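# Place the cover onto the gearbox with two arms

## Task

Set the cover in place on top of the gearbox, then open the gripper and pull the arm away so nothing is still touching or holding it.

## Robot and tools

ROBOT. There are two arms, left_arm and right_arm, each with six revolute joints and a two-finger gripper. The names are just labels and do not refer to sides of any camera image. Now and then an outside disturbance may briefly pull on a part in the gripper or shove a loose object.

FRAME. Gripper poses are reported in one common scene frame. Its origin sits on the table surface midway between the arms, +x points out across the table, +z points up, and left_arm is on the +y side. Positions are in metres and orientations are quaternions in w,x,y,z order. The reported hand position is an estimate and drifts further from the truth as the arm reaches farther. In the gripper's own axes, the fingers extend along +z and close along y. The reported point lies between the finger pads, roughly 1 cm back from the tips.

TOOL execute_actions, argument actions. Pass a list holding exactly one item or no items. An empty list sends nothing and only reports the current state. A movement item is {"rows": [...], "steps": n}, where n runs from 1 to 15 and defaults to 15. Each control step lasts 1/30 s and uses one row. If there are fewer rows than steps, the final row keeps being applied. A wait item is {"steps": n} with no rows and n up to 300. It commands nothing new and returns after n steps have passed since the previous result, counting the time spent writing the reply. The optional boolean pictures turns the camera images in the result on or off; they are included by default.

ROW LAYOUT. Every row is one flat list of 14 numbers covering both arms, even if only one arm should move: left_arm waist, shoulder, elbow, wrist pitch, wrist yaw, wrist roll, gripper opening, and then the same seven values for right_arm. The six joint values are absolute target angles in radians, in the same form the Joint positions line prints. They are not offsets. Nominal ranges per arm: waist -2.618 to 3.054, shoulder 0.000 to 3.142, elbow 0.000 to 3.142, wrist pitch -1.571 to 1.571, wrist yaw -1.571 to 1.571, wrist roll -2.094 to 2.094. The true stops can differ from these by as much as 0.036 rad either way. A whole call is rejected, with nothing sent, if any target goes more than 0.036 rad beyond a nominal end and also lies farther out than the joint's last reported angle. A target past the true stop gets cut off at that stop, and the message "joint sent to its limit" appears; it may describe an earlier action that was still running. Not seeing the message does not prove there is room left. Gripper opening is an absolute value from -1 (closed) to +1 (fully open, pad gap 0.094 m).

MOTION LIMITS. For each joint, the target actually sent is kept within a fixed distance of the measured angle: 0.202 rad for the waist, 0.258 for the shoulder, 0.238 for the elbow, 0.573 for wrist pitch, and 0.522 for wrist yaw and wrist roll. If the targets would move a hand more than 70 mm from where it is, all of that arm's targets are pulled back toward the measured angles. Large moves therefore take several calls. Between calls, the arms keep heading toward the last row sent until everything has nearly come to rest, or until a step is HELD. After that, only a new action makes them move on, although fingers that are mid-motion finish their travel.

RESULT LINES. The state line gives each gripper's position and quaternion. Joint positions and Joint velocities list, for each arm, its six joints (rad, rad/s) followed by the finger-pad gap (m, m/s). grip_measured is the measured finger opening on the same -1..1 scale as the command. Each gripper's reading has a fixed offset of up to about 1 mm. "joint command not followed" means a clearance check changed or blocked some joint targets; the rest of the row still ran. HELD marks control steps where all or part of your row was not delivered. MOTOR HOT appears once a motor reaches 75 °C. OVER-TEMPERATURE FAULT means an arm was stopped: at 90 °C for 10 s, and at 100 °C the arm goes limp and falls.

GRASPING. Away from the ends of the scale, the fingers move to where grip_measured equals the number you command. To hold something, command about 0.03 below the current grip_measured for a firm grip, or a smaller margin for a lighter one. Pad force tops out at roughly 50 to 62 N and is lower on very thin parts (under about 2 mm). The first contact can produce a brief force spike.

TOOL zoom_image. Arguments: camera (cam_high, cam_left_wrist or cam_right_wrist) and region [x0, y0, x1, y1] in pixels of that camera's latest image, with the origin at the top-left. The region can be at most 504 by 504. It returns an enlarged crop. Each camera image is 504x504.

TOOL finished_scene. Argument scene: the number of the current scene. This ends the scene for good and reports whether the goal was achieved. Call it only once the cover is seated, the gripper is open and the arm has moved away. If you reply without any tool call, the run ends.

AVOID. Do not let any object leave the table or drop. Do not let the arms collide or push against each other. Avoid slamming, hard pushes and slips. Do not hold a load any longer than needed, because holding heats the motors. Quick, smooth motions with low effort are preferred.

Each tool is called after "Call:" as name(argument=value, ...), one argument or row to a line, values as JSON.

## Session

Call:
execute_actions(
  actions=[],
)

Scene clock: 0.00 s of 4500.00 s.
left_arm: end_effector_position=(+0.3804, +0.0117, +0.1241) grip_measured=+1.000 end_effector_quat_wxyz=(+0.457, -0.337, +0.814, -0.125) | right_arm: end_effector_position=(+0.2786, -0.5445, +0.1481) grip_measured=+1.000 end_effector_quat_wxyz=(-0.169, -0.089, +0.973, -0.127)
Joint positions: left_arm=[-1.277  2.068  1.563 -0.578 -0.897 -1.634  0.094] | right_arm=[-0.519  1.968  1.801 -1.466  0.421 -0.867  0.094]
Joint velocities: left_arm=[ 0.002 -0.012 -0.012  0.066 -0.066 -0.022  0.   ] | right_arm=[-0.002 -0.007 -0.002  0.037  0.022  0.037  0.   ]
Motor temperatures (°C, as the motors report them): left_arm=[29 37 32 42 29 30] | right_arm=[30 33 32 33 27 30]

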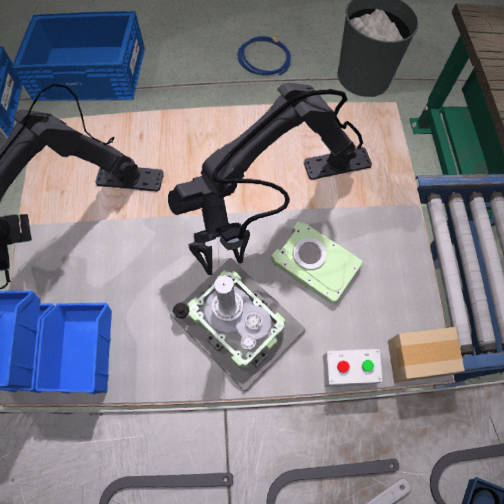

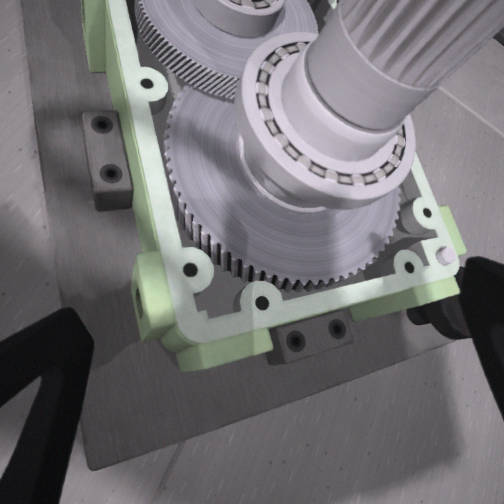

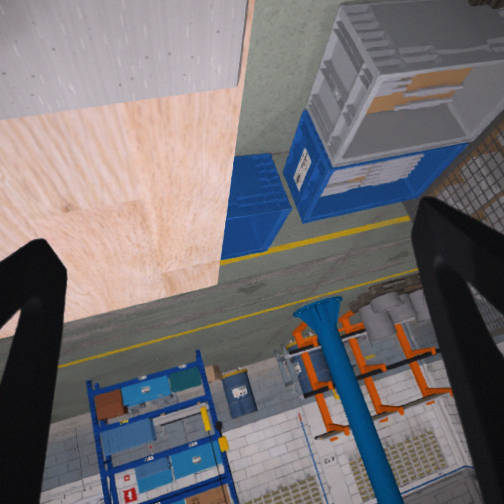

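Call:
zoom_image(
  camera="cam_high",
  region=[150,200,390,400],
)

Region (150, 200, 390, 400) of cam_high's 504x504 image, scaled by 2.100, with more detail than that image has.

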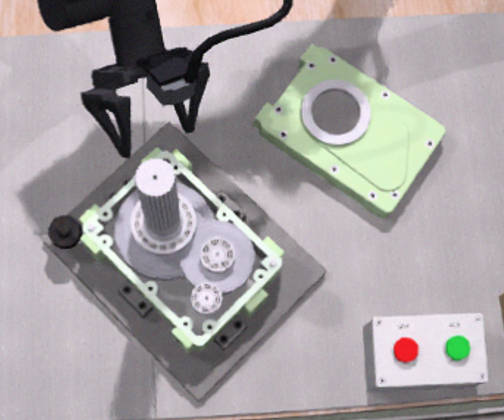

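Call:
execute_actions(
  actions=[
    {"rows":[[-1.2,1.6,1.3,-0.3,-0.6,-1.0,1,-0.5,1.5,1.1,-0.8,0.2,-0.4,0.3]]},
  ],
  pictures=false,
)

Call:
execute_actions(
  actions=[
    {"rows":[[-0.95,1.1,0.7,0.1,-0.2,-0.3,1,-0.2,1.0,0.45,0,-0.1,0,0.3]]},
  ],
  pictures=false,
)

Call:
execute_actions(
  actions=[
    {"rows":[[-0.693,0.85,0.25,0.3,0.01,0,1,0.5,1.0,0.4,0,-0.14,-0.03,0.3]]},
  ],
  pictures=false,
)

Call:
execute_actions(
  actions=[
    {"rows":[[-0.693,0.94,0.2,0.355,0.01,0,1,1.085,1.2,0.4,0.4,-0.14,-0.03,0.3]]},
  ],
  pictures=false,
)

Call:
execute_actions(
  actions=[
    {"rows":[[-0.693,0.94,0.2,0.355,0.01,0,1,1.085,2.0,0.39,1.36,-0.14,-0.03,0.3]]},
  ],
)

Scene clock: 6.00 s of 4500.00 s.
left_arm: end_effector_position=(+0.3658, +0.0362, +0.2535) grip_measured=+1.000 end_effector_quat_wxyz=(+0.463, -0.156, +0.837, -0.247) | right_arm: end_effector_position=(+0.2799, -0.4931, +0.1080) grip_measured=+0.302 end_effector_quat_wxyz=(+0.076, +0.143, +0.972, -0.169)
Joint positions: left_arm=[-1.2    1.583  1.302 -0.303 -0.616 -1.039  0.094] | right_arm=[-0.504  1.508  1.104 -0.857  0.211 -0.424  0.061]
Joint velocities: left_arm=[-0.007  0.178  0.002  0.022  0.198  0.198  0.   ] | right_arm=[ 0.012  0.012 -0.012  0.227 -0.051  0.125 -0.   ]
Motor temperatures (°C, as the motors report them): left_arm=[29 40 33 42 29 30] | right_arm=[30 35 33 33 27 30]
Steps of this call (steps 1 to 90: nothing new was sent; then 2.50 s passed at rest; steps 91 to 105: all 15 steps of this action). Readings (joint positions):
91: left_arm=[-1.270 2.037 1.514 -0.514 -0.849 -1.555] | right_arm=[-0.519 1.932 1.747 -1.381 0.394 -0.798]
92: left_arm=[-1.259 1.977 1.430 -0.460 -0.785 -1.455] | right_arm=[-0.517 1.869 1.651 -1.254 0.354 -0.718]
94: left_arm=[-1.228 1.850 1.321 -0.448 -0.713 -1.310] | right_arm=[-0.510 1.723 1.474 -1.078 0.297 -0.605]
98: left_arm=[-1.200 1.659 1.302 -0.390 -0.654 -1.151] | right_arm=[-0.504 1.483 1.195 -0.924 0.243 -0.487]
105: the state above

Scene clock: 6.50 s of 4500.00 s.
left_arm: end_effector_position=(+0.3409, +0.1366, +0.2354) grip_measured=+1.000 end_effector_quat_wxyz=(+0.539, +0.102, +0.807, -0.221) | right_arm: end_effector_position=(+0.3489, -0.3609, +0.1148) grip_measured=+0.302 end_effector_quat_wxyz=(+0.446, +0.138, +0.883, -0.054)
Joint positions: left_arm=[-0.941  1.099  0.709  0.053 -0.223 -0.34   0.094] | right_arm=[-0.199  1.     0.447 -0.089 -0.081 -0.026  0.061]
Joint velocities: left_arm=[ 0.002 -0.007 -0.002  0.168  0.037  0.227  0.   ] | right_arm=[ 0.012 -0.007 -0.002  0.476 -0.007  0.212 -0.001]
Motor temperatures (°C, as the motors report them): left_arm=[29 40 33 43 29 30] | right_arm=[30 35 33 33 27 30]
Steps of this call (steps 1 to 15: all 15 steps of this action). Readings (joint positions):
1: left_arm=[-1.177 1.559 1.257 -0.233 -0.545 -0.963] | right_arm=[-0.490 1.486 1.073 -0.792 0.192 -0.378]
2: left_arm=[-1.135 1.508 1.175 -0.161 -0.461 -0.870] | right_arm=[-0.455 1.442 1.017 -0.704 0.160 -0.327]
4: left_arm=[-1.015 1.365 1.004 -0.075 -0.365 -0.685] | right_arm=[-0.352 1.333 0.899 -0.550 0.096 -0.244]
8: left_arm=[-0.935 1.098 0.743 0.007 -0.296 -0.464] | right_arm=[-0.202 1.047 0.605 -0.217 -0.029 -0.110]
15: the state above

Scene clock: 7.00 s of 4500.00 s.
left_arm: end_effector_position=(+0.3115, +0.2158, +0.1372) grip_measured=+1.000 end_effector_quat_wxyz=(+0.551, +0.196, +0.798, -0.145) | right_arm: end_effector_position=(+0.3431, -0.1342, +0.1158) grip_measured=+0.302 end_effector_quat_wxyz=(+0.450, -0.184, +0.864, +0.130)
Joint positions: left_arm=[-0.696  0.859  0.236  0.263 -0.007 -0.019  0.094] | right_arm=[ 0.496  1.     0.416 -0.019 -0.144 -0.027  0.061]
Joint velocities: left_arm=[0.007 0.002 0.007 0.11  0.037 0.037 0.   ] | right_arm=[-0.012 -0.022 -0.007 -0.11   0.007 -0.007  0.001]
Motor temperatures (°C, as the motors report them): left_arm=[29 40 33 43 29 30] | right_arm=[30 35 33 33 27 30]
Steps of this call (steps 1 to 15: all 15 steps of this action). Readings (joint positions):
1: left_arm=[-0.910 1.072 0.670 0.109 -0.170 -0.286] | right_arm=[-0.169 1.000 0.444 -0.069 -0.072 -0.025]
2: left_arm=[-0.848 1.006 0.595 0.164 -0.122 -0.228] | right_arm=[-0.101 1.000 0.438 -0.050 -0.078 -0.025]
4: left_arm=[-0.729 0.878 0.439 0.233 -0.094 -0.150] | right_arm=[0.049 1.000 0.426 -0.033 -0.098 -0.025]
8: left_arm=[-0.696 0.852 0.256 0.246 -0.045 -0.066] | right_arm=[0.350 1.000 0.416 -0.023 -0.120 -0.026]
15: the state above

Scene clock: 7.50 s of 4500.00 s.
left_arm: end_effector_position=(+0.3117, +0.2140, +0.1158) grip_measured=+1.000 end_effector_quat_wxyz=(+0.534, +0.207, +0.808, -0.140) | right_arm: end_effector_position=(+0.2527, +0.0454, +0.1301) grip_measured=+0.302 end_effector_quat_wxyz=(+0.462, -0.413, +0.731, +0.286)
Joint positions: left_arm=[-0.696  0.938  0.209  0.328  0.001 -0.006  0.094] | right_arm=[ 1.086  1.208  0.412  0.369 -0.147 -0.027  0.061]
Joint velocities: left_arm=[-0.007  0.017 -0.007  0.037  0.022 -0.022  0.   ] | right_arm=[-0.007  0.002 -0.002  0.081  0.066  0.007 -0.001]
Motor temperatures (°C, as the motors report them): left_arm=[29 40 33 43 29 30] | right_arm=[30 35 33 33 27 30]
Steps of this call (steps 1 to 15: all 15 steps of this action). Readings (joint positions):
1: left_arm=[-0.696 0.868 0.233 0.279 -0.005 -0.016] | right_arm=[0.527 1.025 0.412 0.032 -0.127 -0.026]
2: left_arm=[-0.696 0.889 0.231 0.300 -0.004 -0.014] | right_arm=[0.593 1.081 0.412 0.115 -0.122 -0.026]
4: left_arm=[-0.696 0.924 0.223 0.314 -0.002 -0.011] | right_arm=[0.741 1.173 0.412 0.220 -0.124 -0.026]
8: left_arm=[-0.696 0.938 0.209 0.315 0.000 -0.008] | right_arm=[1.025 1.208 0.412 0.308 -0.137 -0.026]
15: the state above

Scene clock: 8.00 s of 4500.00 s.
left_arm: end_effector_position=(+0.3120, +0.2138, +0.1166) grip_measured=+1.000 end_effector_quat_wxyz=(+0.535, +0.207, +0.807, -0.141) | right_arm: end_effector_position=(+0.2850, +0.0860, +0.0323) grip_measured=+0.302 end_effector_quat_wxyz=(+0.504, -0.404, +0.702, +0.300)
Joint positions: left_arm=[-0.696  0.938  0.209  0.331  0.002 -0.006  0.094] | right_arm=[ 1.086  2.012  0.401  1.291 -0.144 -0.032  0.061]
Joint velocities: left_arm=[-0.002  0.007 -0.007 -0.007  0.051  0.022  0.   ] | right_arm=[-0.017 -0.007 -0.002  0.33   0.007  0.007 -0.   ]
Motor temperatures (°C, as the motors report them): left_arm=[29 40 33 43 29 30] | right_arm=[30 35 33 33 27 30]
Steps of this call (steps 1 to 15: all 15 steps of this action). Readings (joint positions):
1: left_arm=[-0.696 0.938 0.209 0.329 0.001 -0.006] | right_arm=[1.086 1.242 0.405 0.449 -0.147 -0.027]
2: left_arm=[-0.696 0.938 0.209 0.329 0.002 -0.006] | right_arm=[1.086 1.318 0.404 0.575 -0.147 -0.027]
4: left_arm=[-0.696 0.938 0.209 0.330 0.002 -0.006] | right_arm=[1.086 1.498 0.404 0.808 -0.147 -0.027]
8: left_arm=[-0.696 0.938 0.209 0.331 0.002 -0.006] | right_arm=[1.086 1.864 0.404 1.144 -0.145 -0.027]
15: the state above

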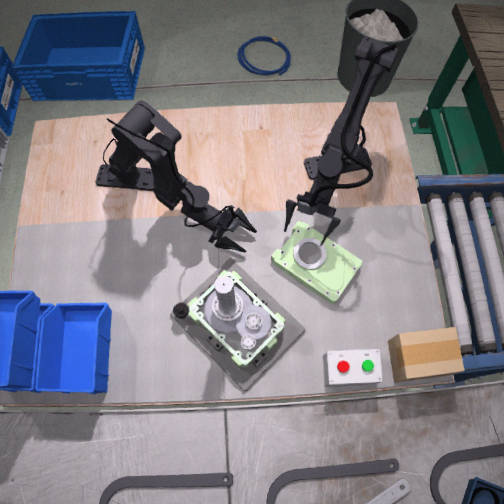

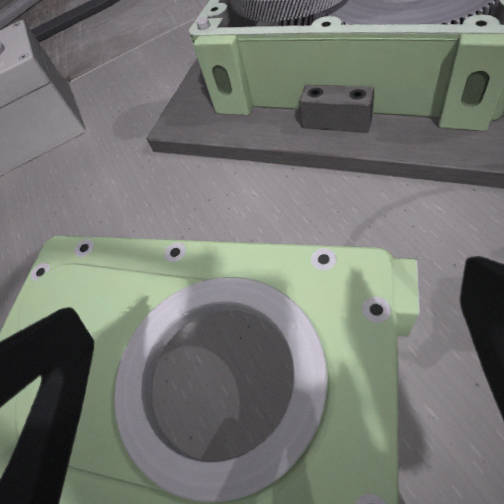

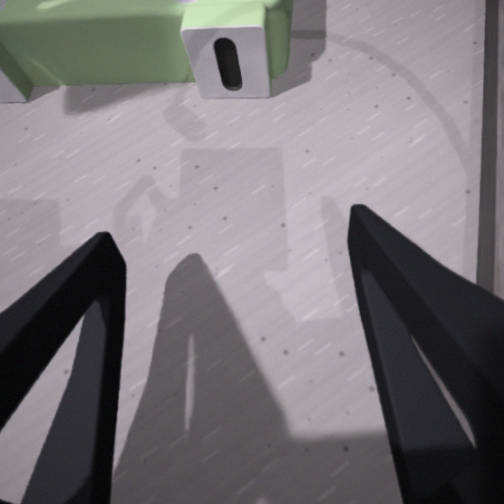

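Call:
execute_actions(
  actions=[
    {"rows":[[-0.6,1.05,0.22,0.5,0.12,0.05,1,1.09,2.05,0.47,1.37,-0.13,-0.03,0.3],[-0.55,1.12,0.22,0.58,0.2,0.08,1,1.09,2.08,0.5,1.37,-0.13,-0.03,0.3],[-0.5,1.2,0.22,0.65,0.26,0.1,1,1.095,2.12,0.54,1.38,-0.12,-0.03,0.3],[-0.46,1.28,0.22,0.71,0.30,0.125,1,1.10,2.16,0.58,1.39,-0.11,-0.03,0.3]]},
  ],
  pictures=false,
)

Call:
execute_actions(
  actions=[
    {"steps":10},
  ],
)

Scene clock: 10.70 s of 4500.00 s.
left_arm: end_effector_position=(+0.3462, +0.2285, +0.0866) grip_measured=+1.000 end_effector_quat_wxyz=(+0.530, +0.234, +0.799, -0.159) | right_arm: end_effector_position=(+0.3124, +0.1182, +0.0348) grip_measured=+0.302 end_effector_quat_wxyz=(+0.540, -0.389, +0.680, +0.306)
Joint positions: left_arm=[-0.468  1.292  0.209  0.669  0.274  0.113  0.094] | right_arm=[ 1.092  2.157  0.556  1.368 -0.118 -0.032  0.061]
Joint velocities: left_arm=[ 0.012 -0.027 -0.002  0.139  0.051  0.051  0.   ] | right_arm=[ 0.002  0.002  0.007 -0.007 -0.022 -0.051 -0.   ]
Motor temperatures (°C, as the motors report them): left_arm=[29 39 34 44 29 30] | right_arm=[30 35 33 34 27 30]
Steps of this call (steps 1 to 30: the robot went on to your last target; steps 31 to 66: nothing new was sent; steps 67 to 81: all 15 steps of this action). Readings (joint positions):
67: left_arm=[-0.680 0.952 0.209 0.352 0.025 0.002] | right_arm=[1.086 2.016 0.405 1.341 -0.144 -0.032]
68: left_arm=[-0.643 0.994 0.209 0.399 0.061 0.016] | right_arm=[1.086 2.029 0.420 1.344 -0.142 -0.032]
70: left_arm=[-0.545 1.129 0.209 0.511 0.136 0.047] | right_arm=[1.086 2.083 0.483 1.355 -0.136 -0.032]
74: left_arm=[-0.468 1.290 0.209 0.587 0.215 0.089] | right_arm=[1.091 2.154 0.556 1.362 -0.123 -0.032]
81: the state above

Scene clock: 11.03 s of 4500.00 s.
left_arm: end_effector_position=(+0.3466, +0.2260, +0.0906) grip_measured=+1.000 end_effector_quat_wxyz=(+0.537, +0.240, +0.792, -0.163) | right_arm: end_effector_position=(+0.3127, +0.1182, +0.0353) grip_measured=+0.302 end_effector_quat_wxyz=(+0.541, -0.389, +0.680, +0.306)
Joint positions: left_arm=[-0.468  1.292  0.209  0.686  0.288  0.118  0.094] | right_arm=[ 1.092  2.157  0.556  1.37  -0.116 -0.032  0.061]
Joint velocities: left_arm=[-0.012 -0.002 -0.002  0.051  0.022  0.037  0.   ] | right_arm=[ 0.017 -0.002 -0.007 -0.081 -0.007 -0.037  0.   ]
Motor temperatures (°C, as the motors report them): left_arm=[29 39 34 44 29 30] | right_arm=[30 35 33 34 27 30]
Steps of this call (steps 1 to 10: the robot went on to your last target). Readings (joint positions):
1: left_arm=[-0.468 1.292 0.209 0.673 0.277 0.114] | right_arm=[1.092 2.157 0.556 1.368 -0.117 -0.032]
2: left_arm=[-0.468 1.292 0.209 0.676 0.280 0.115] | right_arm=[1.092 2.157 0.556 1.369 -0.117 -0.032]
4: left_arm=[-0.468 1.292 0.209 0.680 0.284 0.116] | right_arm=[1.092 2.157 0.556 1.369 -0.116 -0.032]
8: left_arm=[-0.468 1.292 0.209 0.685 0.287 0.118] | right_arm=[1.092 2.157 0.556 1.370 -0.116 -0.032]
10: the state above

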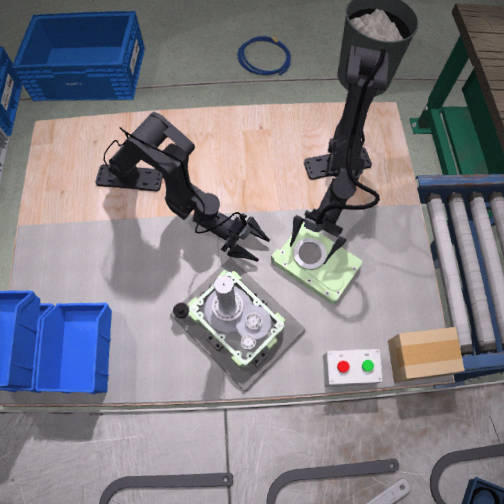

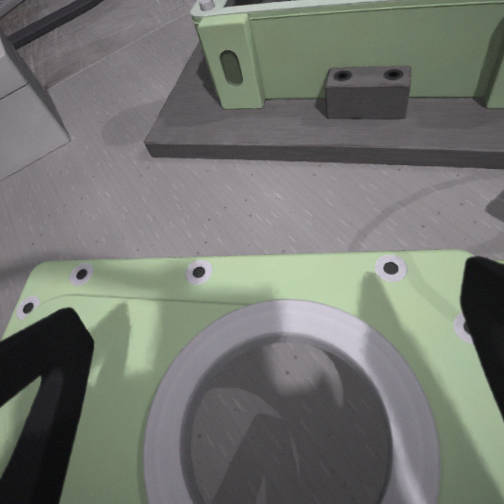

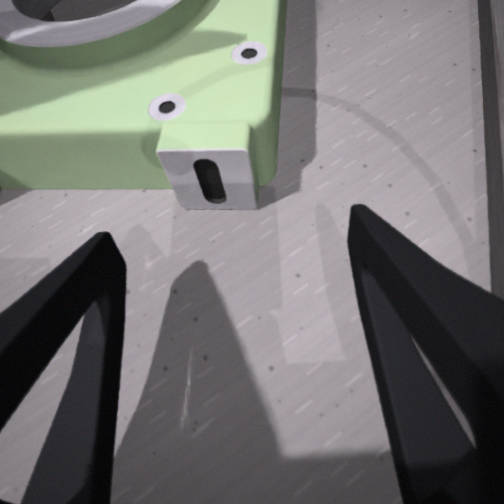

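Call:
execute_actions(
  actions=[
    {"rows":[[-0.51,1.3,0.13,0.8,0.235,0.098,1,1.15,2.17,0.58,1.39,-0.02,0,0.3],[-0.51,1.33,0.1,0.86,0.235,0.098,1,1.15,2.17,0.58,1.39,-0.02,0,0.3],[-0.51,1.36,0.09,0.92,0.235,0.098,1,1.15,2.17,0.58,1.39,-0.02,0,0.3],[-0.51,1.39,0.09,0.96,0.235,0.098,1,1.155,2.17,0.58,1.39,-0.01,0,0.3],[-0.51,1.41,0.09,0.98,0.235,0.098,1,1.155,2.17,0.58,1.39,-0.01,0,0.3],[-0.51,1.43,0.09,0.98,0.235,0.098,1,1.155,2.18,0.62,1.36,-0.01,0,0.3],[-0.51,1.43,0.09,0.98,0.235,0.098,1,1.155,2.19,0.65,1.33,-0.01,0,0.3],[-0.51,1.43,0.09,0.98,0.235,0.098,1,1.155,2.2,0.68,1.31,-0.01,0,0.3]]},
  ],
  pictures=false,
)

Call:
execute_actions(
  actions=[
    {"steps":10},
  ],
)

Scene clock: 13.67 s of 4500.00 s.
left_arm: end_effector_position=(+0.3332, +0.2268, +0.0676) grip_measured=+1.000 end_effector_quat_wxyz=(+0.545, +0.237, +0.789, -0.156) | right_arm: end_effector_position=(+0.3179, +0.1449, +0.0393) grip_measured=+0.302 end_effector_quat_wxyz=(+0.554, -0.371, +0.682, +0.301)
Joint positions: left_arm=[-0.501  1.423  0.101  0.945  0.242  0.107  0.094] | right_arm=[ 1.152  2.192  0.654  1.331 -0.021 -0.005  0.061]
Joint velocities: left_arm=[ 0.012 -0.002 -0.012  0.051  0.007  0.051  0.   ] | right_arm=[-0.007 -0.012 -0.012 -0.066  0.066 -0.007 -0.   ]
Motor temperatures (°C, as the motors report them): left_arm=[29 39 34 45 29 30] | right_arm=[30 35 33 34 27 30]
Steps of this call (steps 1 to 30: the robot went on to your last target; steps 31 to 64: nothing new was sent; steps 65 to 79: all 15 steps of this action). Readings (joint positions):
65: left_arm=[-0.473 1.292 0.199 0.704 0.279 0.117] | right_arm=[1.098 2.157 0.556 1.370 -0.100 -0.028]
66: left_arm=[-0.483 1.295 0.179 0.741 0.270 0.114] | right_arm=[1.110 2.157 0.556 1.370 -0.082 -0.023]
68: left_arm=[-0.497 1.326 0.132 0.814 0.262 0.112] | right_arm=[1.135 2.157 0.556 1.370 -0.061 -0.016]
72: left_arm=[-0.501 1.416 0.101 0.896 0.251 0.112] | right_arm=[1.152 2.175 0.597 1.356 -0.039 -0.010]
79: the state above

Scene clock: 14.00 s of 4500.00 s.
left_arm: end_effector_position=(+0.3343, +0.2268, +0.0700) grip_measured=+1.000 end_effector_quat_wxyz=(+0.550, +0.236, +0.786, -0.156) | right_arm: end_effector_position=(+0.3182, +0.1442, +0.0372) grip_measured=+0.302 end_effector_quat_wxyz=(+0.552, -0.371, +0.685, +0.298)
Joint positions: left_arm=[-0.501  1.423  0.101  0.956  0.241  0.106  0.094] | right_arm=[ 1.152  2.192  0.654  1.322 -0.017 -0.005  0.061]
Joint velocities: left_arm=[-0.012 -0.012 -0.007 -0.037  0.051 -0.007  0.   ] | right_arm=[ 0.022 -0.007 -0.027  0.007 -0.051 -0.051 -0.   ]
Motor temperatures (°C, as the motors report them): left_arm=[29 39 34 45 29 30] | right_arm=[30 35 33 34 27 30]
Steps of this call (steps 1 to 10: the robot went on to your last target). Readings (joint positions):
1: left_arm=[-0.501 1.423 0.101 0.948 0.242 0.107] | right_arm=[1.152 2.192 0.654 1.329 -0.020 -0.005]
2: left_arm=[-0.501 1.423 0.101 0.950 0.242 0.107] | right_arm=[1.152 2.192 0.654 1.327 -0.019 -0.005]
4: left_arm=[-0.501 1.423 0.101 0.953 0.241 0.107] | right_arm=[1.152 2.192 0.654 1.325 -0.018 -0.005]
8: left_arm=[-0.501 1.423 0.101 0.955 0.241 0.106] | right_arm=[1.152 2.192 0.654 1.323 -0.017 -0.005]
10: the state above

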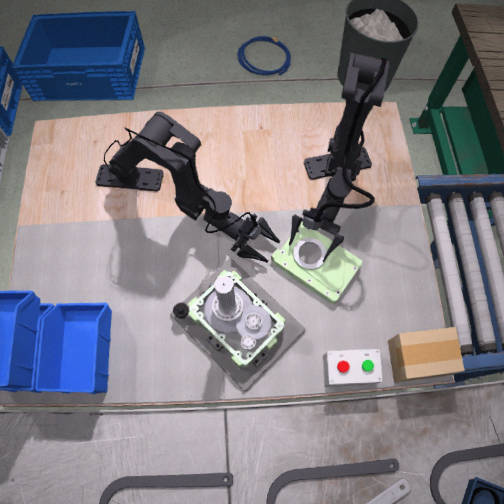

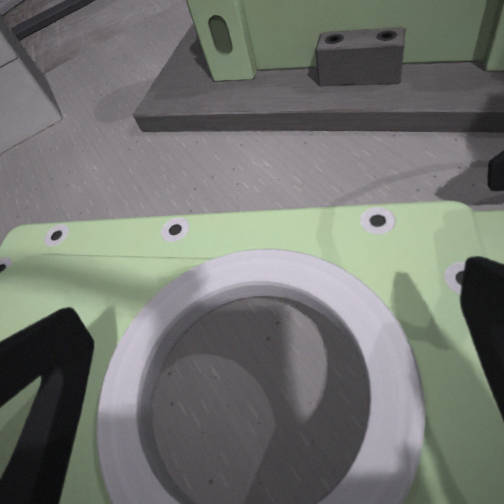

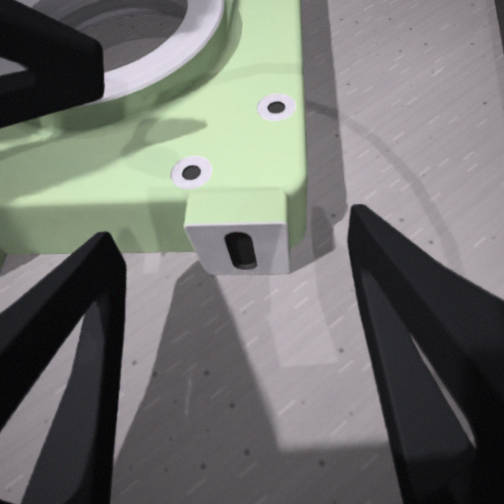

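Call:
execute_actions(
  actions=[
    {"rows":[[-0.48,1.43,0.09,0.98,0.24,0.098,1,1.135,2.21,0.69,1.30,-0.02,0,0.3],[-0.48,1.45,0.08,1.0,0.24,0.098,1,1.135,2.22,0.7,1.29,-0.02,0,0.3],[-0.48,1.47,0.08,1.03,0.24,0.098,1,1.135,2.23,0.71,1.28,-0.02,0,0.3],[-0.48,1.5,0.075,1.06,0.24,0.098,1,1.135,2.235,0.72,1.27,-0.02,0,0.3],[-0.48,1.53,0.075,1.09,0.24,0.098,1,1.135,2.235,0.725,1.27,-0.02,0,0.3],[-0.48,1.56,0.075,1.11,0.24,0.098,1,1.135,2.235,0.725,1.27,-0.02,0,0.3]]},
  ],
  pictures=false,
)

Call:
execute_actions(
  actions=[
    {"steps":10},
  ],
)

Scene clock: 15.47 s of 4500.00 s.
left_arm: end_effector_position=(+0.3375, +0.2298, +0.0568) grip_measured=+1.000 end_effector_quat_wxyz=(+0.547, +0.232, +0.790, -0.152) | right_arm: end_effector_position=(+0.3264, +0.1476, +0.0253) grip_measured=+0.302 end_effector_quat_wxyz=(+0.544, -0.372, +0.694, +0.290)
Joint positions: left_arm=[-0.489  1.551  0.094  1.082  0.239  0.107  0.094] | right_arm=[ 1.142  2.229  0.695  1.291 -0.017 -0.005  0.061]
Joint velocities: left_arm=[ 0.017 -0.007 -0.007  0.022 -0.022 -0.066  0.   ] | right_arm=[ 0.007  0.022 -0.002 -0.051 -0.037 -0.037 -0.001]
Motor temperatures (°C, as the motors report them): left_arm=[29 39 34 45 29 30] | right_arm=[30 35 33 35 27 30]
Steps of this call (steps 1 to 29: the robot went on to your last target; steps 30 to 44: all 15 steps of this action). Readings (joint positions):
30: left_arm=[-0.499 1.423 0.101 0.957 0.241 0.106] | right_arm=[1.152 2.192 0.654 1.320 -0.017 -0.005]
31: left_arm=[-0.496 1.426 0.101 0.960 0.241 0.106] | right_arm=[1.150 2.194 0.657 1.319 -0.017 -0.005]
33: left_arm=[-0.491 1.450 0.101 0.986 0.241 0.106] | right_arm=[1.145 2.209 0.673 1.312 -0.017 -0.005]
37: left_arm=[-0.490 1.541 0.100 1.055 0.239 0.109] | right_arm=[1.142 2.229 0.694 1.293 -0.017 -0.005]
44: the state above

Scene clock: 15.80 s of 4500.00 s.
left_arm: end_effector_position=(+0.3379, +0.2297, +0.0579) grip_measured=+1.000 end_effector_quat_wxyz=(+0.549, +0.231, +0.789, -0.152) | right_arm: end_effector_position=(+0.3264, +0.1476, +0.0253) grip_measured=+0.302 end_effector_quat_wxyz=(+0.544, -0.372, +0.694, +0.290)
Joint positions: left_arm=[-0.489  1.551  0.094  1.087  0.239  0.106  0.094] | right_arm=[ 1.142  2.229  0.695  1.291 -0.017 -0.005  0.061]
Joint velocities: left_arm=[ 0.002  0.002 -0.002  0.007  0.022 -0.051  0.   ] | right_arm=[ 0.002  0.017 -0.012 -0.095 -0.007  0.007 -0.   ]
Motor temperatures (°C, as the motors report them): left_arm=[29 39 34 45 29 30] | right_arm=[30 35 33 35 27 30]
Steps of this call (steps 1 to 10: the robot went on to your last target). Readings (joint positions):
1: left_arm=[-0.489 1.551 0.094 1.082 0.239 0.107] | right_arm=[1.142 2.229 0.695 1.291 -0.017 -0.005]
2: left_arm=[-0.489 1.551 0.094 1.084 0.239 0.107] | right_arm=[1.142 2.229 0.695 1.291 -0.017 -0.005]
4: left_arm=[-0.489 1.551 0.094 1.085 0.239 0.106] | right_arm=[1.142 2.229 0.695 1.291 -0.017 -0.005]
8: left_arm=[-0.489 1.551 0.094 1.086 0.239 0.106] | right_arm=[1.142 2.229 0.695 1.291 -0.017 -0.005]
10: the state above

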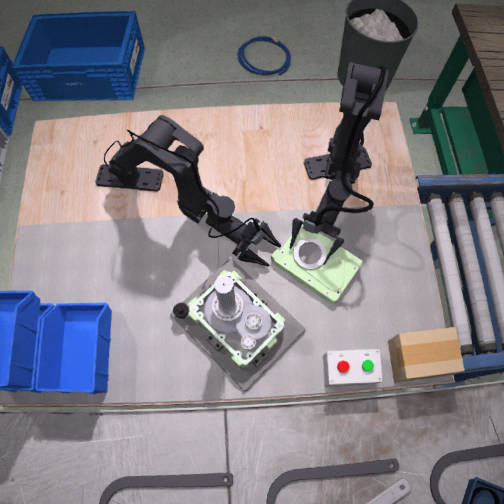

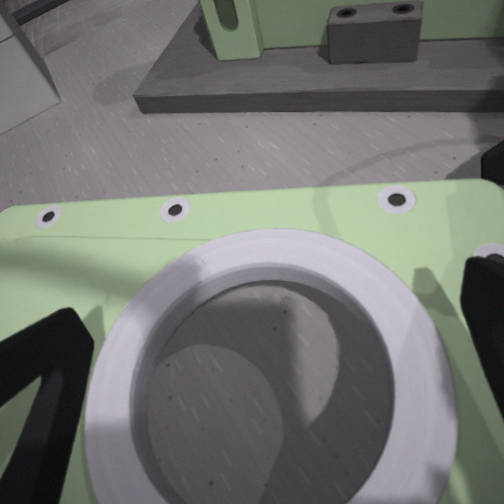

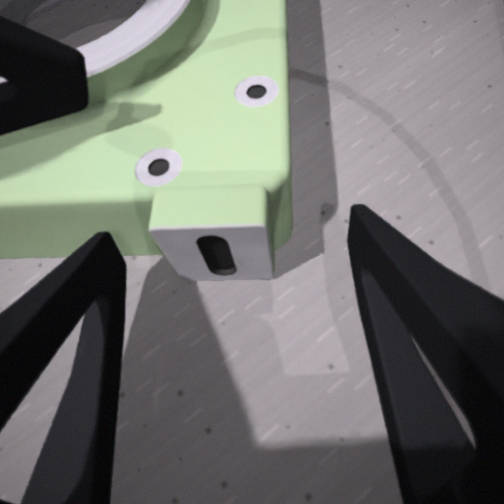

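Call:
execute_actions(
  actions=[
    {"rows":[[-0.485,1.56,0.04,1.14,0.24,0.098,1,1.158,2.24,0.75,1.26,-0.02,0,0.3],[-0.485,1.57,0.04,1.15,0.24,0.098,1,1.158,2.24,0.75,1.26,-0.02,0,0.3],[-0.485,1.58,0.04,1.155,0.24,0.098,1,1.158,2.245,0.75,1.26,-0.02,0,0.3],[-0.485,1.59,0.04,1.16,0.24,0.098,1,1.158,2.245,0.75,1.26,-0.02,0,0.3]]},
  ],
)

Scene clock: 17.20 s of 4500.00 s.
left_arm: end_effector_position=(+0.3326, +0.2317, +0.0563) grip_measured=+1.000 end_effector_quat_wxyz=(+0.554, +0.231, +0.785, -0.151) | right_arm: end_effector_position=(+0.3262, +0.1541, +0.0254) grip_measured=+0.302 end_effector_quat_wxyz=(+0.543, -0.374, +0.693, +0.293)
Joint positions: left_arm=[-0.489  1.577  0.062  1.158  0.237  0.107  0.094] | right_arm=[ 1.15   2.236  0.718  1.276 -0.018 -0.005  0.061]
Joint velocities: left_arm=[-0.012 -0.007  0.017 -0.051 -0.037  0.022  0.   ] | right_arm=[ 0.012  0.007  0.007  0.066  0.022 -0.037  0.002]
Motor temperatures (°C, as the motors report them): left_arm=[29 39 34 46 29 30] | right_arm=[30 35 33 35 27 30]
Steps of this call (steps 1 to 15: the robot went on to your last target; steps 16 to 27: nothing new was sent; steps 28 to 42: all 15 steps of this action). Readings (joint positions):
28: left_arm=[-0.489 1.551 0.089 1.093 0.239 0.106] | right_arm=[1.143 2.229 0.699 1.289 -0.017 -0.005]
29: left_arm=[-0.489 1.551 0.080 1.105 0.239 0.106] | right_arm=[1.144 2.230 0.705 1.284 -0.017 -0.005]
31: left_arm=[-0.489 1.560 0.066 1.129 0.237 0.107] | right_arm=[1.147 2.233 0.716 1.280 -0.018 -0.005]
35: left_arm=[-0.489 1.574 0.063 1.153 0.237 0.107] | right_arm=[1.150 2.236 0.718 1.276 -0.018 -0.005]
42: the state above

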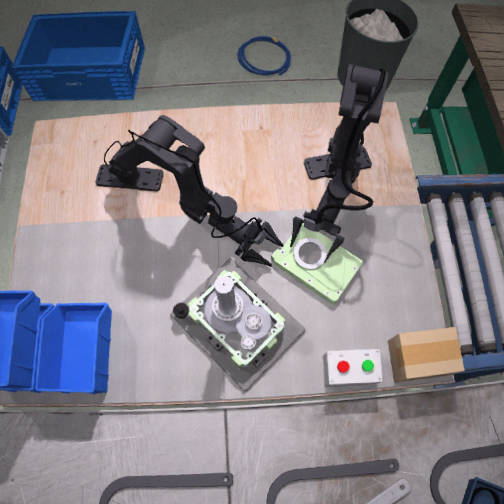

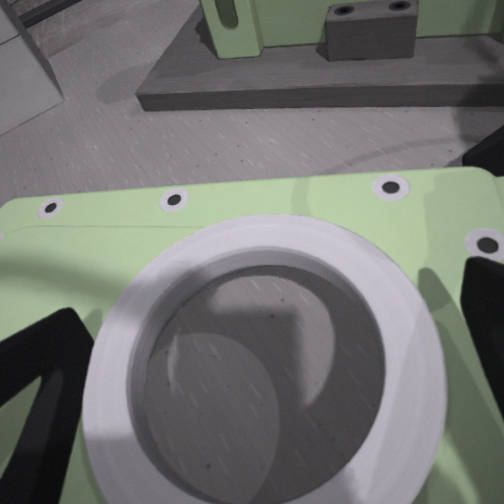

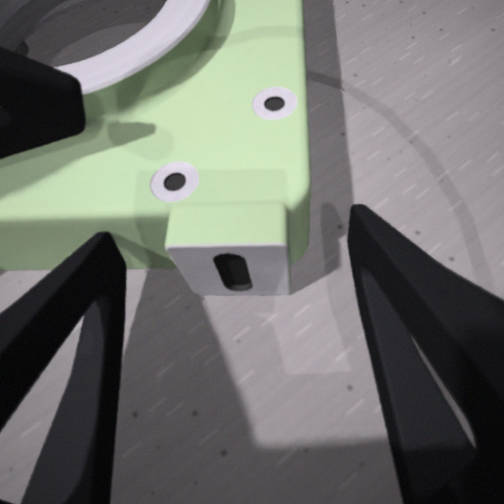

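Call:
execute_actions(
  actions=[
    {"rows":[[-0.485,1.57,0.04,1.10,0.24,0.098,1,1.158,2.245,0.75,1.26,-0.02,0,0.2],[-0.485,1.57,0.04,1.10,0.24,0.098,1,1.158,2.245,0.75,1.26,-0.02,0,0.1],[-0.485,1.57,0.04,1.10,0.24,0.098,1,1.158,2.245,0.75,1.26,-0.02,0,0],[-0.485,1.57,0.04,1.10,0.24,0.098,1,1.158,2.245,0.75,1.26,-0.02,0,-0.1],[-0.485,1.57,0.04,1.10,0.24,0.098,0.9,1.158,2.245,0.75,1.26,-0.02,0,-0.2],[-0.485,1.57,0.04,1.10,0.24,0.098,0.72,1.158,2.245,0.75,1.26,-0.02,0,-0.4]]},
  ],
)

Scene clock: 18.73 s of 4500.00 s.
left_arm: end_effector_position=(+0.3340, +0.2340, +0.0571) grip_measured=+0.723 end_effector_quat_wxyz=(+0.557, +0.229, +0.785, -0.145) | right_arm: end_effector_position=(+0.3272, +0.1539, +0.0251) grip_measured=-0.394 end_effector_quat_wxyz=(+0.544, -0.372, +0.694, +0.290)
Joint positions: left_arm=[-0.486  1.575  0.062  1.16   0.229  0.113  0.081] | right_arm=[ 1.152  2.236  0.72   1.273 -0.008 -0.005  0.028]
Joint velocities: left_arm=[-0.002 -0.012 -0.007 -0.022  0.022 -0.066 -0.001] | right_arm=[-0.007  0.012  0.002 -0.022 -0.066  0.022  0.001]
Motor temperatures (°C, as the motors report them): left_arm=[29 39 34 46 29 30] | right_arm=[30 36 33 35 27 30]
Steps of this call (steps 1 to 15: the robot went on to your last target; steps 16 to 31: nothing new was sent; steps 32 to 46: all 15 steps of this action). Readings (joint positions):
32: left_arm=[-0.489 1.577 0.062 1.156 0.237 0.107] | right_arm=[1.150 2.236 0.718 1.276 -0.018 -0.005]
33: left_arm=[-0.489 1.577 0.062 1.156 0.237 0.107] | right_arm=[1.150 2.236 0.718 1.276 -0.021 -0.005]
35: left_arm=[-0.489 1.577 0.062 1.156 0.237 0.107] | right_arm=[1.152 2.236 0.718 1.276 -0.026 -0.006]
39: left_arm=[-0.486 1.575 0.062 1.160 0.229 0.113] | right_arm=[1.152 2.236 0.720 1.273 -0.008 -0.006]
46: the state above

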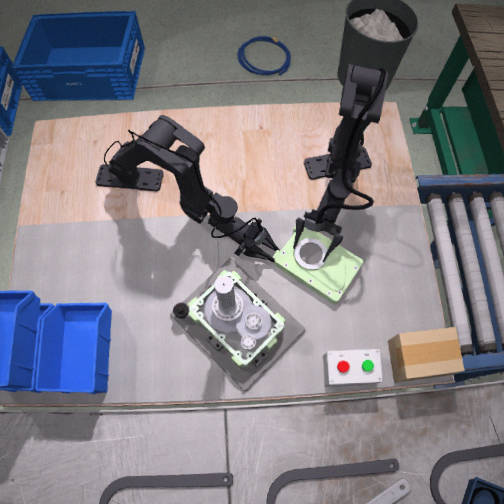

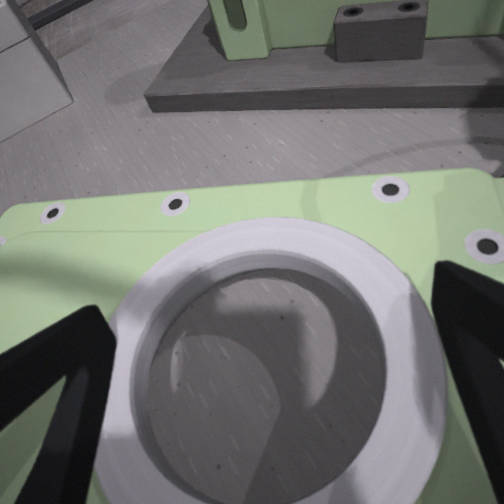

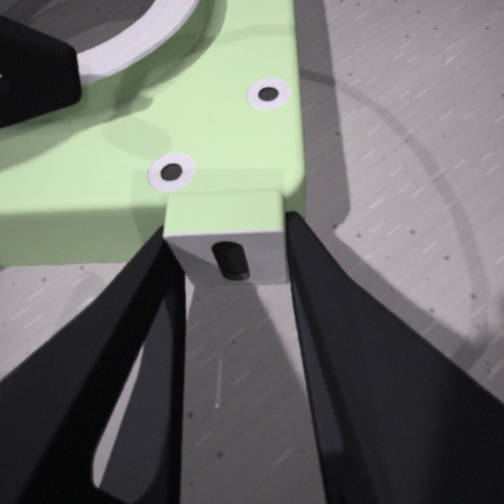

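Call:
execute_actions(
  actions=[
    {"rows":[[-0.485,1.55,0.05,1.10,0.24,0.105,1,1.158,2.245,0.75,1.26,-0.02,0,0.2],[-0.485,1.52,0.05,1.07,0.24,0.105,1,1.158,2.245,0.75,1.26,-0.02,0,0.2],[-0.485,1.49,0.05,1.03,0.24,0.105,1,1.158,2.245,0.75,1.26,-0.02,0,0.2],[-0.485,1.46,0.05,0.99,0.24,0.105,1,1.158,2.245,0.75,1.26,-0.02,0,0.2],[-0.485,1.43,0.05,0.95,0.24,0.105,1,1.158,2.25,0.77,1.25,-0.02,0,0.2],[-0.485,1.40,0.05,0.92,0.24,0.105,1,1.158,2.255,0.78,1.24,-0.02,0,0.2],[-0.485,1.385,0.05,0.89,0.24,0.105,1,1.158,2.26,0.79,1.23,-0.02,0,0.2]]},
  ],
  pictures=false,
)

Call:
execute_actions(
  actions=[
    {"steps":10},
  ],
)

Scene clock: 20.40 s of 4500.00 s.
left_arm: end_effector_position=(+0.3243, +0.2367, +0.0575) grip_measured=+1.000 end_effector_quat_wxyz=(+0.535, +0.231, +0.800, -0.145) | right_arm: end_effector_position=(+0.3303, +0.1607, +0.0256) grip_measured=+0.198 end_effector_quat_wxyz=(+0.544, -0.374, +0.692, +0.292)
Joint positions: left_arm=[-0.486  1.401  0.062  0.931  0.231  0.114  0.094] | right_arm=[ 1.152  2.247  0.752  1.255 -0.015 -0.006  0.056]
Joint velocities: left_arm=[-0.027  0.012 -0.007 -0.095  0.022 -0.022  0.   ] | right_arm=[ 0.002 -0.002 -0.007 -0.037  0.037 -0.051 -0.   ]
Motor temperatures (°C, as the motors report them): left_arm=[29 38 33 45 29 30] | right_arm=[30 36 33 35 27 30]
Steps of this call (steps 1 to 15: the robot went on to your last target; steps 16 to 35: nothing new was sent; steps 36 to 50: all 15 steps of this action). Readings (joint positions):
36: left_arm=[-0.486 1.573 0.062 1.158 0.230 0.113] | right_arm=[1.152 2.236 0.720 1.273 -0.009 -0.005]
37: left_arm=[-0.486 1.566 0.062 1.148 0.230 0.113] | right_arm=[1.152 2.236 0.720 1.273 -0.010 -0.005]
39: left_arm=[-0.486 1.528 0.062 1.101 0.230 0.113] | right_arm=[1.152 2.236 0.720 1.273 -0.012 -0.005]
43: left_arm=[-0.486 1.421 0.062 0.997 0.231 0.113] | right_arm=[1.152 2.244 0.743 1.261 -0.015 -0.006]
50: the state above

Scene clock: 20.73 s of 4500.00 s.
left_arm: end_effector_position=(+0.3243, +0.2367, +0.0575) grip_measured=+1.000 end_effector_quat_wxyz=(+0.535, +0.231, +0.800, -0.145) | right_arm: end_effector_position=(+0.3303, +0.1607, +0.0256) grip_measured=+0.198 end_effector_quat_wxyz=(+0.544, -0.374, +0.692, +0.292)
Joint positions: left_arm=[-0.486  1.401  0.062  0.931  0.231  0.114  0.094] | right_arm=[ 1.152  2.247  0.752  1.255 -0.015 -0.006  0.056]
Joint velocities: left_arm=[-0.012  0.007  0.002  0.007  0.022 -0.051  0.   ] | right_arm=[ 0.022 -0.007 -0.002  0.037 -0.095 -0.022 -0.001]
Motor temperatures (°C, as the motors report them): left_arm=[29 38 33 45 29 30] | right_arm=[30 36 33 35 27 30]
Steps of this call (steps 1 to 10: the robot went on to your last target). Readings (joint positions):
1: left_arm=[-0.486 1.401 0.062 0.931 0.231 0.114] | right_arm=[1.152 2.247 0.752 1.255 -0.015 -0.006]
2: left_arm=[-0.486 1.401 0.062 0.931 0.231 0.114] | right_arm=[1.152 2.247 0.752 1.255 -0.015 -0.006]
4: left_arm=[-0.486 1.401 0.062 0.931 0.231 0.114] | right_arm=[1.152 2.247 0.752 1.255 -0.015 -0.006]
8: left_arm=[-0.486 1.401 0.062 0.931 0.231 0.114] | right_arm=[1.152 2.247 0.752 1.255 -0.015 -0.006]
10: the state above

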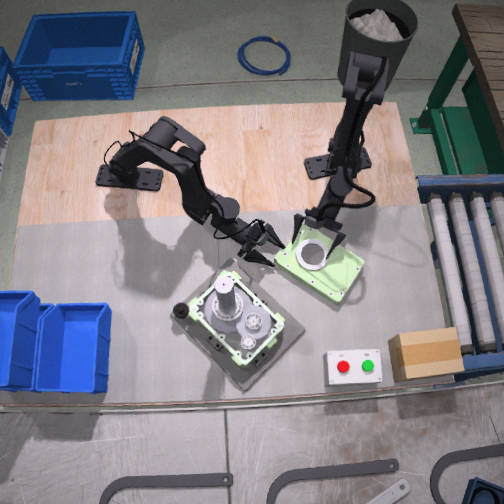

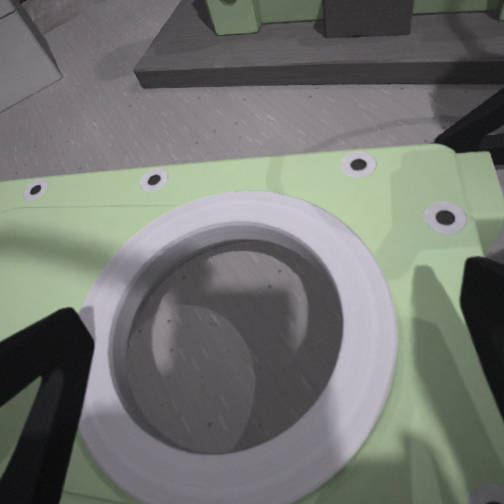

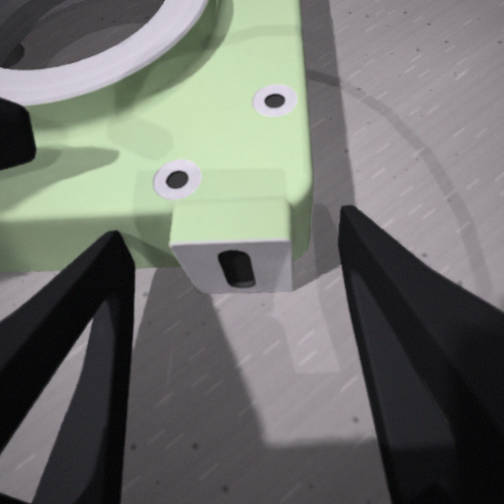

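Call:
execute_actions(
  actions=[
    {"rows":[[-0.485,1.385,0.05,1.0,0.24,0.105,1,1.158,2.25,0.76,1.25,-0.02,0,0.2],[-0.485,1.385,0.05,1.0,0.24,0.105,1,1.158,2.25,0.76,1.25,-0.02,0,0.2],[-0.485,1.385,0.05,1.0,0.24,0.105,1,1.158,2.25,0.76,1.25,-0.02,0,0.2],[-0.45,1.385,0.07,1.0,0.24,0.105,1,1.158,2.25,0.76,1.25,-0.02,0,0.2],[-0.45,1.385,0.07,1.0,0.24,0.105,1,1.158,2.25,0.76,1.25,-0.02,0,0.2],[-0.45,1.385,0.07,1.0,0.24,0.105,1,1.158,2.25,0.76,1.25,-0.02,0,0.2],[-0.45,1.385,0.07,1.0,0.24,0.105,1,1.158,2.25,0.76,1.25,-0.02,0,0.2],[-0.45,1.385,0.07,1.0,0.24,0.105,1,1.158,2.25,0.76,1.25,-0.02,0,0.2],[-0.45,1.385,0.07,0.95,0.24,0.105,1,1.158,2.25,0.76,1.25,-0.02,0,0.2],[-0.45,1.385,0.07,0.9,0.24,0.105,1,1.158,2.25,0.76,1.25,-0.02,0,0.2],[-0.45,1.385,0.07,0.87,0.24,0.105,1,1.158,2.25,0.76,1.25,-0.02,0,0.2]]},
  ],
  pictures=false,
)

Call:
execute_actions(
  actions=[
    {"steps":12},
  ],
)

Scene clock: 22.77 s of 4500.00 s.
left_arm: end_effector_position=(+0.3267, +0.2438, +0.0563) grip_measured=+1.000 end_effector_quat_wxyz=(+0.534, +0.221, +0.804, -0.140) | right_arm: end_effector_position=(+0.3303, +0.1607, +0.0256) grip_measured=+0.198 end_effector_quat_wxyz=(+0.544, -0.374, +0.692, +0.292)
Joint positions: left_arm=[-0.46   1.4    0.062  0.925  0.234  0.114  0.094] | right_arm=[ 1.152  2.247  0.752  1.255 -0.015 -0.006  0.056]
Joint velocities: left_arm=[-0.012  0.022 -0.002 -0.066  0.007 -0.037  0.   ] | right_arm=[ 0.007  0.002  0.007 -0.022  0.007  0.022 -0.001]
Motor temperatures (°C, as the motors report them): left_arm=[29 38 33 45 29 30] | right_arm=[30 36 33 35 27 30]
Steps of this call (steps 1 to 15: the robot went on to your last target; steps 16 to 46: nothing new was sent; steps 47 to 61: all 15 steps of this action). Readings (joint positions):
47: left_arm=[-0.486 1.401 0.062 0.937 0.231 0.113] | right_arm=[1.152 2.247 0.752 1.255 -0.015 -0.006]
48: left_arm=[-0.486 1.401 0.062 0.942 0.231 0.113] | right_arm=[1.152 2.247 0.752 1.255 -0.015 -0.006]
50: left_arm=[-0.481 1.401 0.062 0.956 0.233 0.113] | right_arm=[1.152 2.247 0.752 1.255 -0.015 -0.006]
54: left_arm=[-0.460 1.401 0.062 0.970 0.234 0.113] | right_arm=[1.152 2.247 0.752 1.255 -0.015 -0.006]
61: the state above

Scene clock: 23.17 s of 4500.00 s.
left_arm: end_effector_position=(+0.3267, +0.2438, +0.0563) grip_measured=+1.000 end_effector_quat_wxyz=(+0.534, +0.221, +0.804, -0.140) | right_arm: end_effector_position=(+0.3303, +0.1607, +0.0256) grip_measured=+0.198 end_effector_quat_wxyz=(+0.544, -0.374, +0.692, +0.292)
Joint positions: left_arm=[-0.46   1.4    0.062  0.925  0.234  0.114  0.094] | right_arm=[ 1.152  2.247  0.752  1.255 -0.015 -0.006  0.056]
Joint velocities: left_arm=[ 0.032 -0.002 -0.007 -0.007  0.081 -0.037  0.   ] | right_arm=[-0.022 -0.007 -0.007  0.037 -0.037  0.066 -0.   ]
Motor temperatures (°C, as the motors report them): left_arm=[29 38 33 45 29 30] | right_arm=[30 36 33 35 27 30]
Steps of this call (steps 1 to 12: the robot went on to your last target). Readings (joint positions):
1: left_arm=[-0.460 1.400 0.062 0.925 0.234 0.114] | right_arm=[1.152 2.247 0.752 1.255 -0.015 -0.006]
2: left_arm=[-0.460 1.400 0.062 0.925 0.234 0.114] | right_arm=[1.152 2.247 0.752 1.255 -0.015 -0.006]
4: left_arm=[-0.460 1.400 0.062 0.925 0.234 0.114] | right_arm=[1.152 2.247 0.752 1.255 -0.015 -0.006]
8: left_arm=[-0.460 1.400 0.062 0.925 0.234 0.114] | right_arm=[1.152 2.247 0.752 1.255 -0.015 -0.006]
12: the state above

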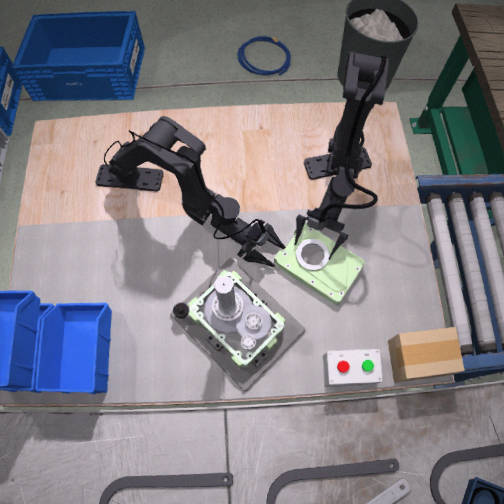

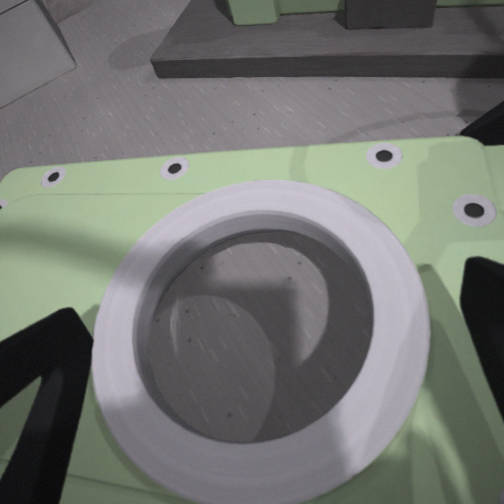

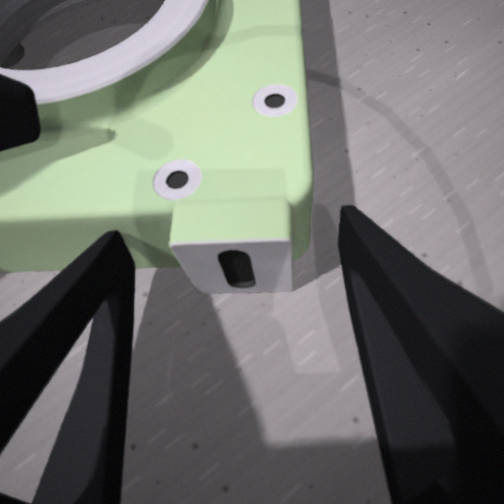

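Call:
execute_actions(
  actions=[
    {"rows":[[-0.442,1.40,0.105,0.9,0.24,0.18,1,1.158,2.25,0.76,1.25,-0.02,0,0.2],[-0.442,1.40,0.105,0.9,0.24,0.18,1,1.158,2.25,0.76,1.25,-0.02,0,0.2],[-0.442,1.40,0.105,0.9,0.24,0.18,1,1.158,2.25,0.76,1.25,-0.02,0,0.2],[-0.442,1.40,0.105,0.9,0.24,0.18,1,1.158,2.25,0.76,1.25,-0.02,0,0.2],[-0.442,1.40,0.105,0.84,0.24,0.18,1,1.158,2.25,0.76,1.25,-0.02,0,0.2]]},
  ],
  pictures=false,
)

Call:
execute_actions(
  actions=[
    {"rows":[[-0.442,1.40,0.105,0.84,0.24,0.18,0.9,1.158,2.25,0.76,1.25,-0.02,0,0.2],[-0.442,1.40,0.105,0.84,0.24,0.18,0.72,1.158,2.25,0.76,1.25,-0.02,0,0.2]]},
  ],
)

Scene clock: 25.13 s of 4500.00 s.
left_arm: end_effector_position=(+0.3279, +0.2460, +0.0509) grip_measured=+1.000 end_effector_quat_wxyz=(+0.524, +0.240, +0.808, -0.124) | right_arm: end_effector_position=(+0.3303, +0.1607, +0.0256) grip_measured=+0.198 end_effector_quat_wxyz=(+0.544, -0.374, +0.692, +0.292)
Joint positions: left_arm=[-0.452  1.4    0.079  0.875  0.234  0.168  0.094] | right_arm=[ 1.152  2.247  0.752  1.255 -0.015 -0.006  0.056]
Joint velocities: left_arm=[-0.002  0.007  0.007  0.022  0.022 -0.007  0.   ] | right_arm=[ 0.002 -0.007  0.002 -0.051 -0.066  0.007  0.   ]
Motor temperatures (°C, as the motors report them): left_arm=[29 38 34 45 29 30] | right_arm=[30 36 33 35 27 30]
Steps of this call (steps 1 to 15: the robot went on to your last target; steps 16 to 44: nothing new was sent; steps 45 to 59: all 15 steps of this action). Readings (joint positions):
45: left_arm=[-0.459 1.400 0.064 0.923 0.234 0.124] | right_arm=[1.152 2.247 0.752 1.255 -0.015 -0.006]
46: left_arm=[-0.456 1.400 0.068 0.919 0.234 0.134] | right_arm=[1.152 2.247 0.752 1.255 -0.015 -0.006]
48: left_arm=[-0.453 1.400 0.074 0.916 0.234 0.148] | right_arm=[1.152 2.247 0.752 1.255 -0.015 -0.006]
52: left_arm=[-0.452 1.400 0.079 0.883 0.234 0.164] | right_arm=[1.152 2.247 0.752 1.255 -0.015 -0.006]
59: the state above

Scene clock: 25.63 s of 4500.00 s.
left_arm: end_effector_position=(+0.3289, +0.2472, +0.0512) grip_measured=+0.812 end_effector_quat_wxyz=(+0.525, +0.237, +0.808, -0.122) | right_arm: end_effector_position=(+0.3302, +0.1607, +0.0256) grip_measured=+0.198 end_effector_quat_wxyz=(+0.544, -0.374, +0.692, +0.293)
Joint positions: left_arm=[-0.449  1.4    0.08   0.875  0.232  0.166  0.085] | right_arm=[ 1.152  2.247  0.752  1.255 -0.015 -0.006  0.056]
Joint velocities: left_arm=[ 0.007 -0.007 -0.022 -0.037  0.037 -0.007 -0.   ] | right_arm=[-0.017 -0.027 -0.012  0.007 -0.037 -0.022  0.   ]
Motor temperatures (°C, as the motors report them): left_arm=[29 38 34 45 29 30] | right_arm=[30 36 33 35 27 30]
Steps of this call (steps 1 to 15: all 15 steps of this action). Readings (joint positions):
1: left_arm=[-0.452 1.400 0.079 0.875 0.234 0.168] | right_arm=[1.152 2.247 0.752 1.255 -0.015 -0.006]
2: left_arm=[-0.450 1.400 0.079 0.875 0.231 0.167] | right_arm=[1.152 2.247 0.752 1.255 -0.015 -0.006]
4: left_arm=[-0.449 1.400 0.080 0.875 0.232 0.166] | right_arm=[1.152 2.247 0.752 1.255 -0.015 -0.006]
8: left_arm=[-0.449 1.400 0.080 0.875 0.232 0.166] | right_arm=[1.152 2.247 0.752 1.255 -0.015 -0.006]
15: the state above

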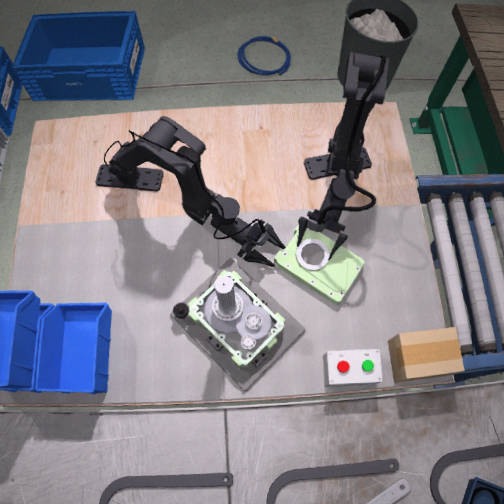

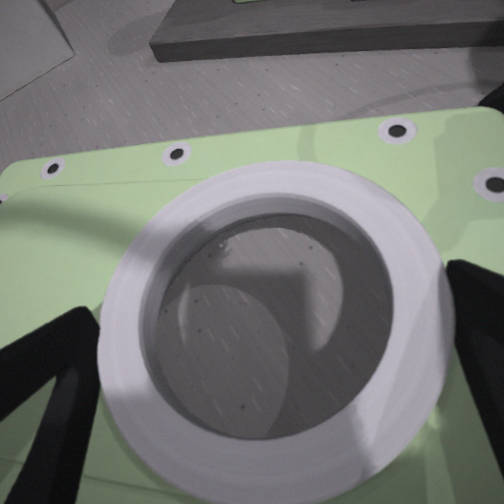

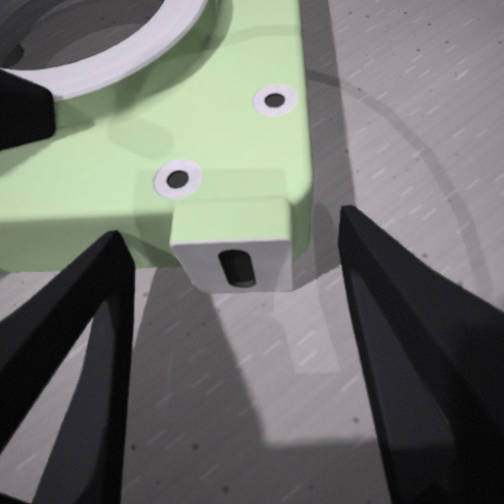

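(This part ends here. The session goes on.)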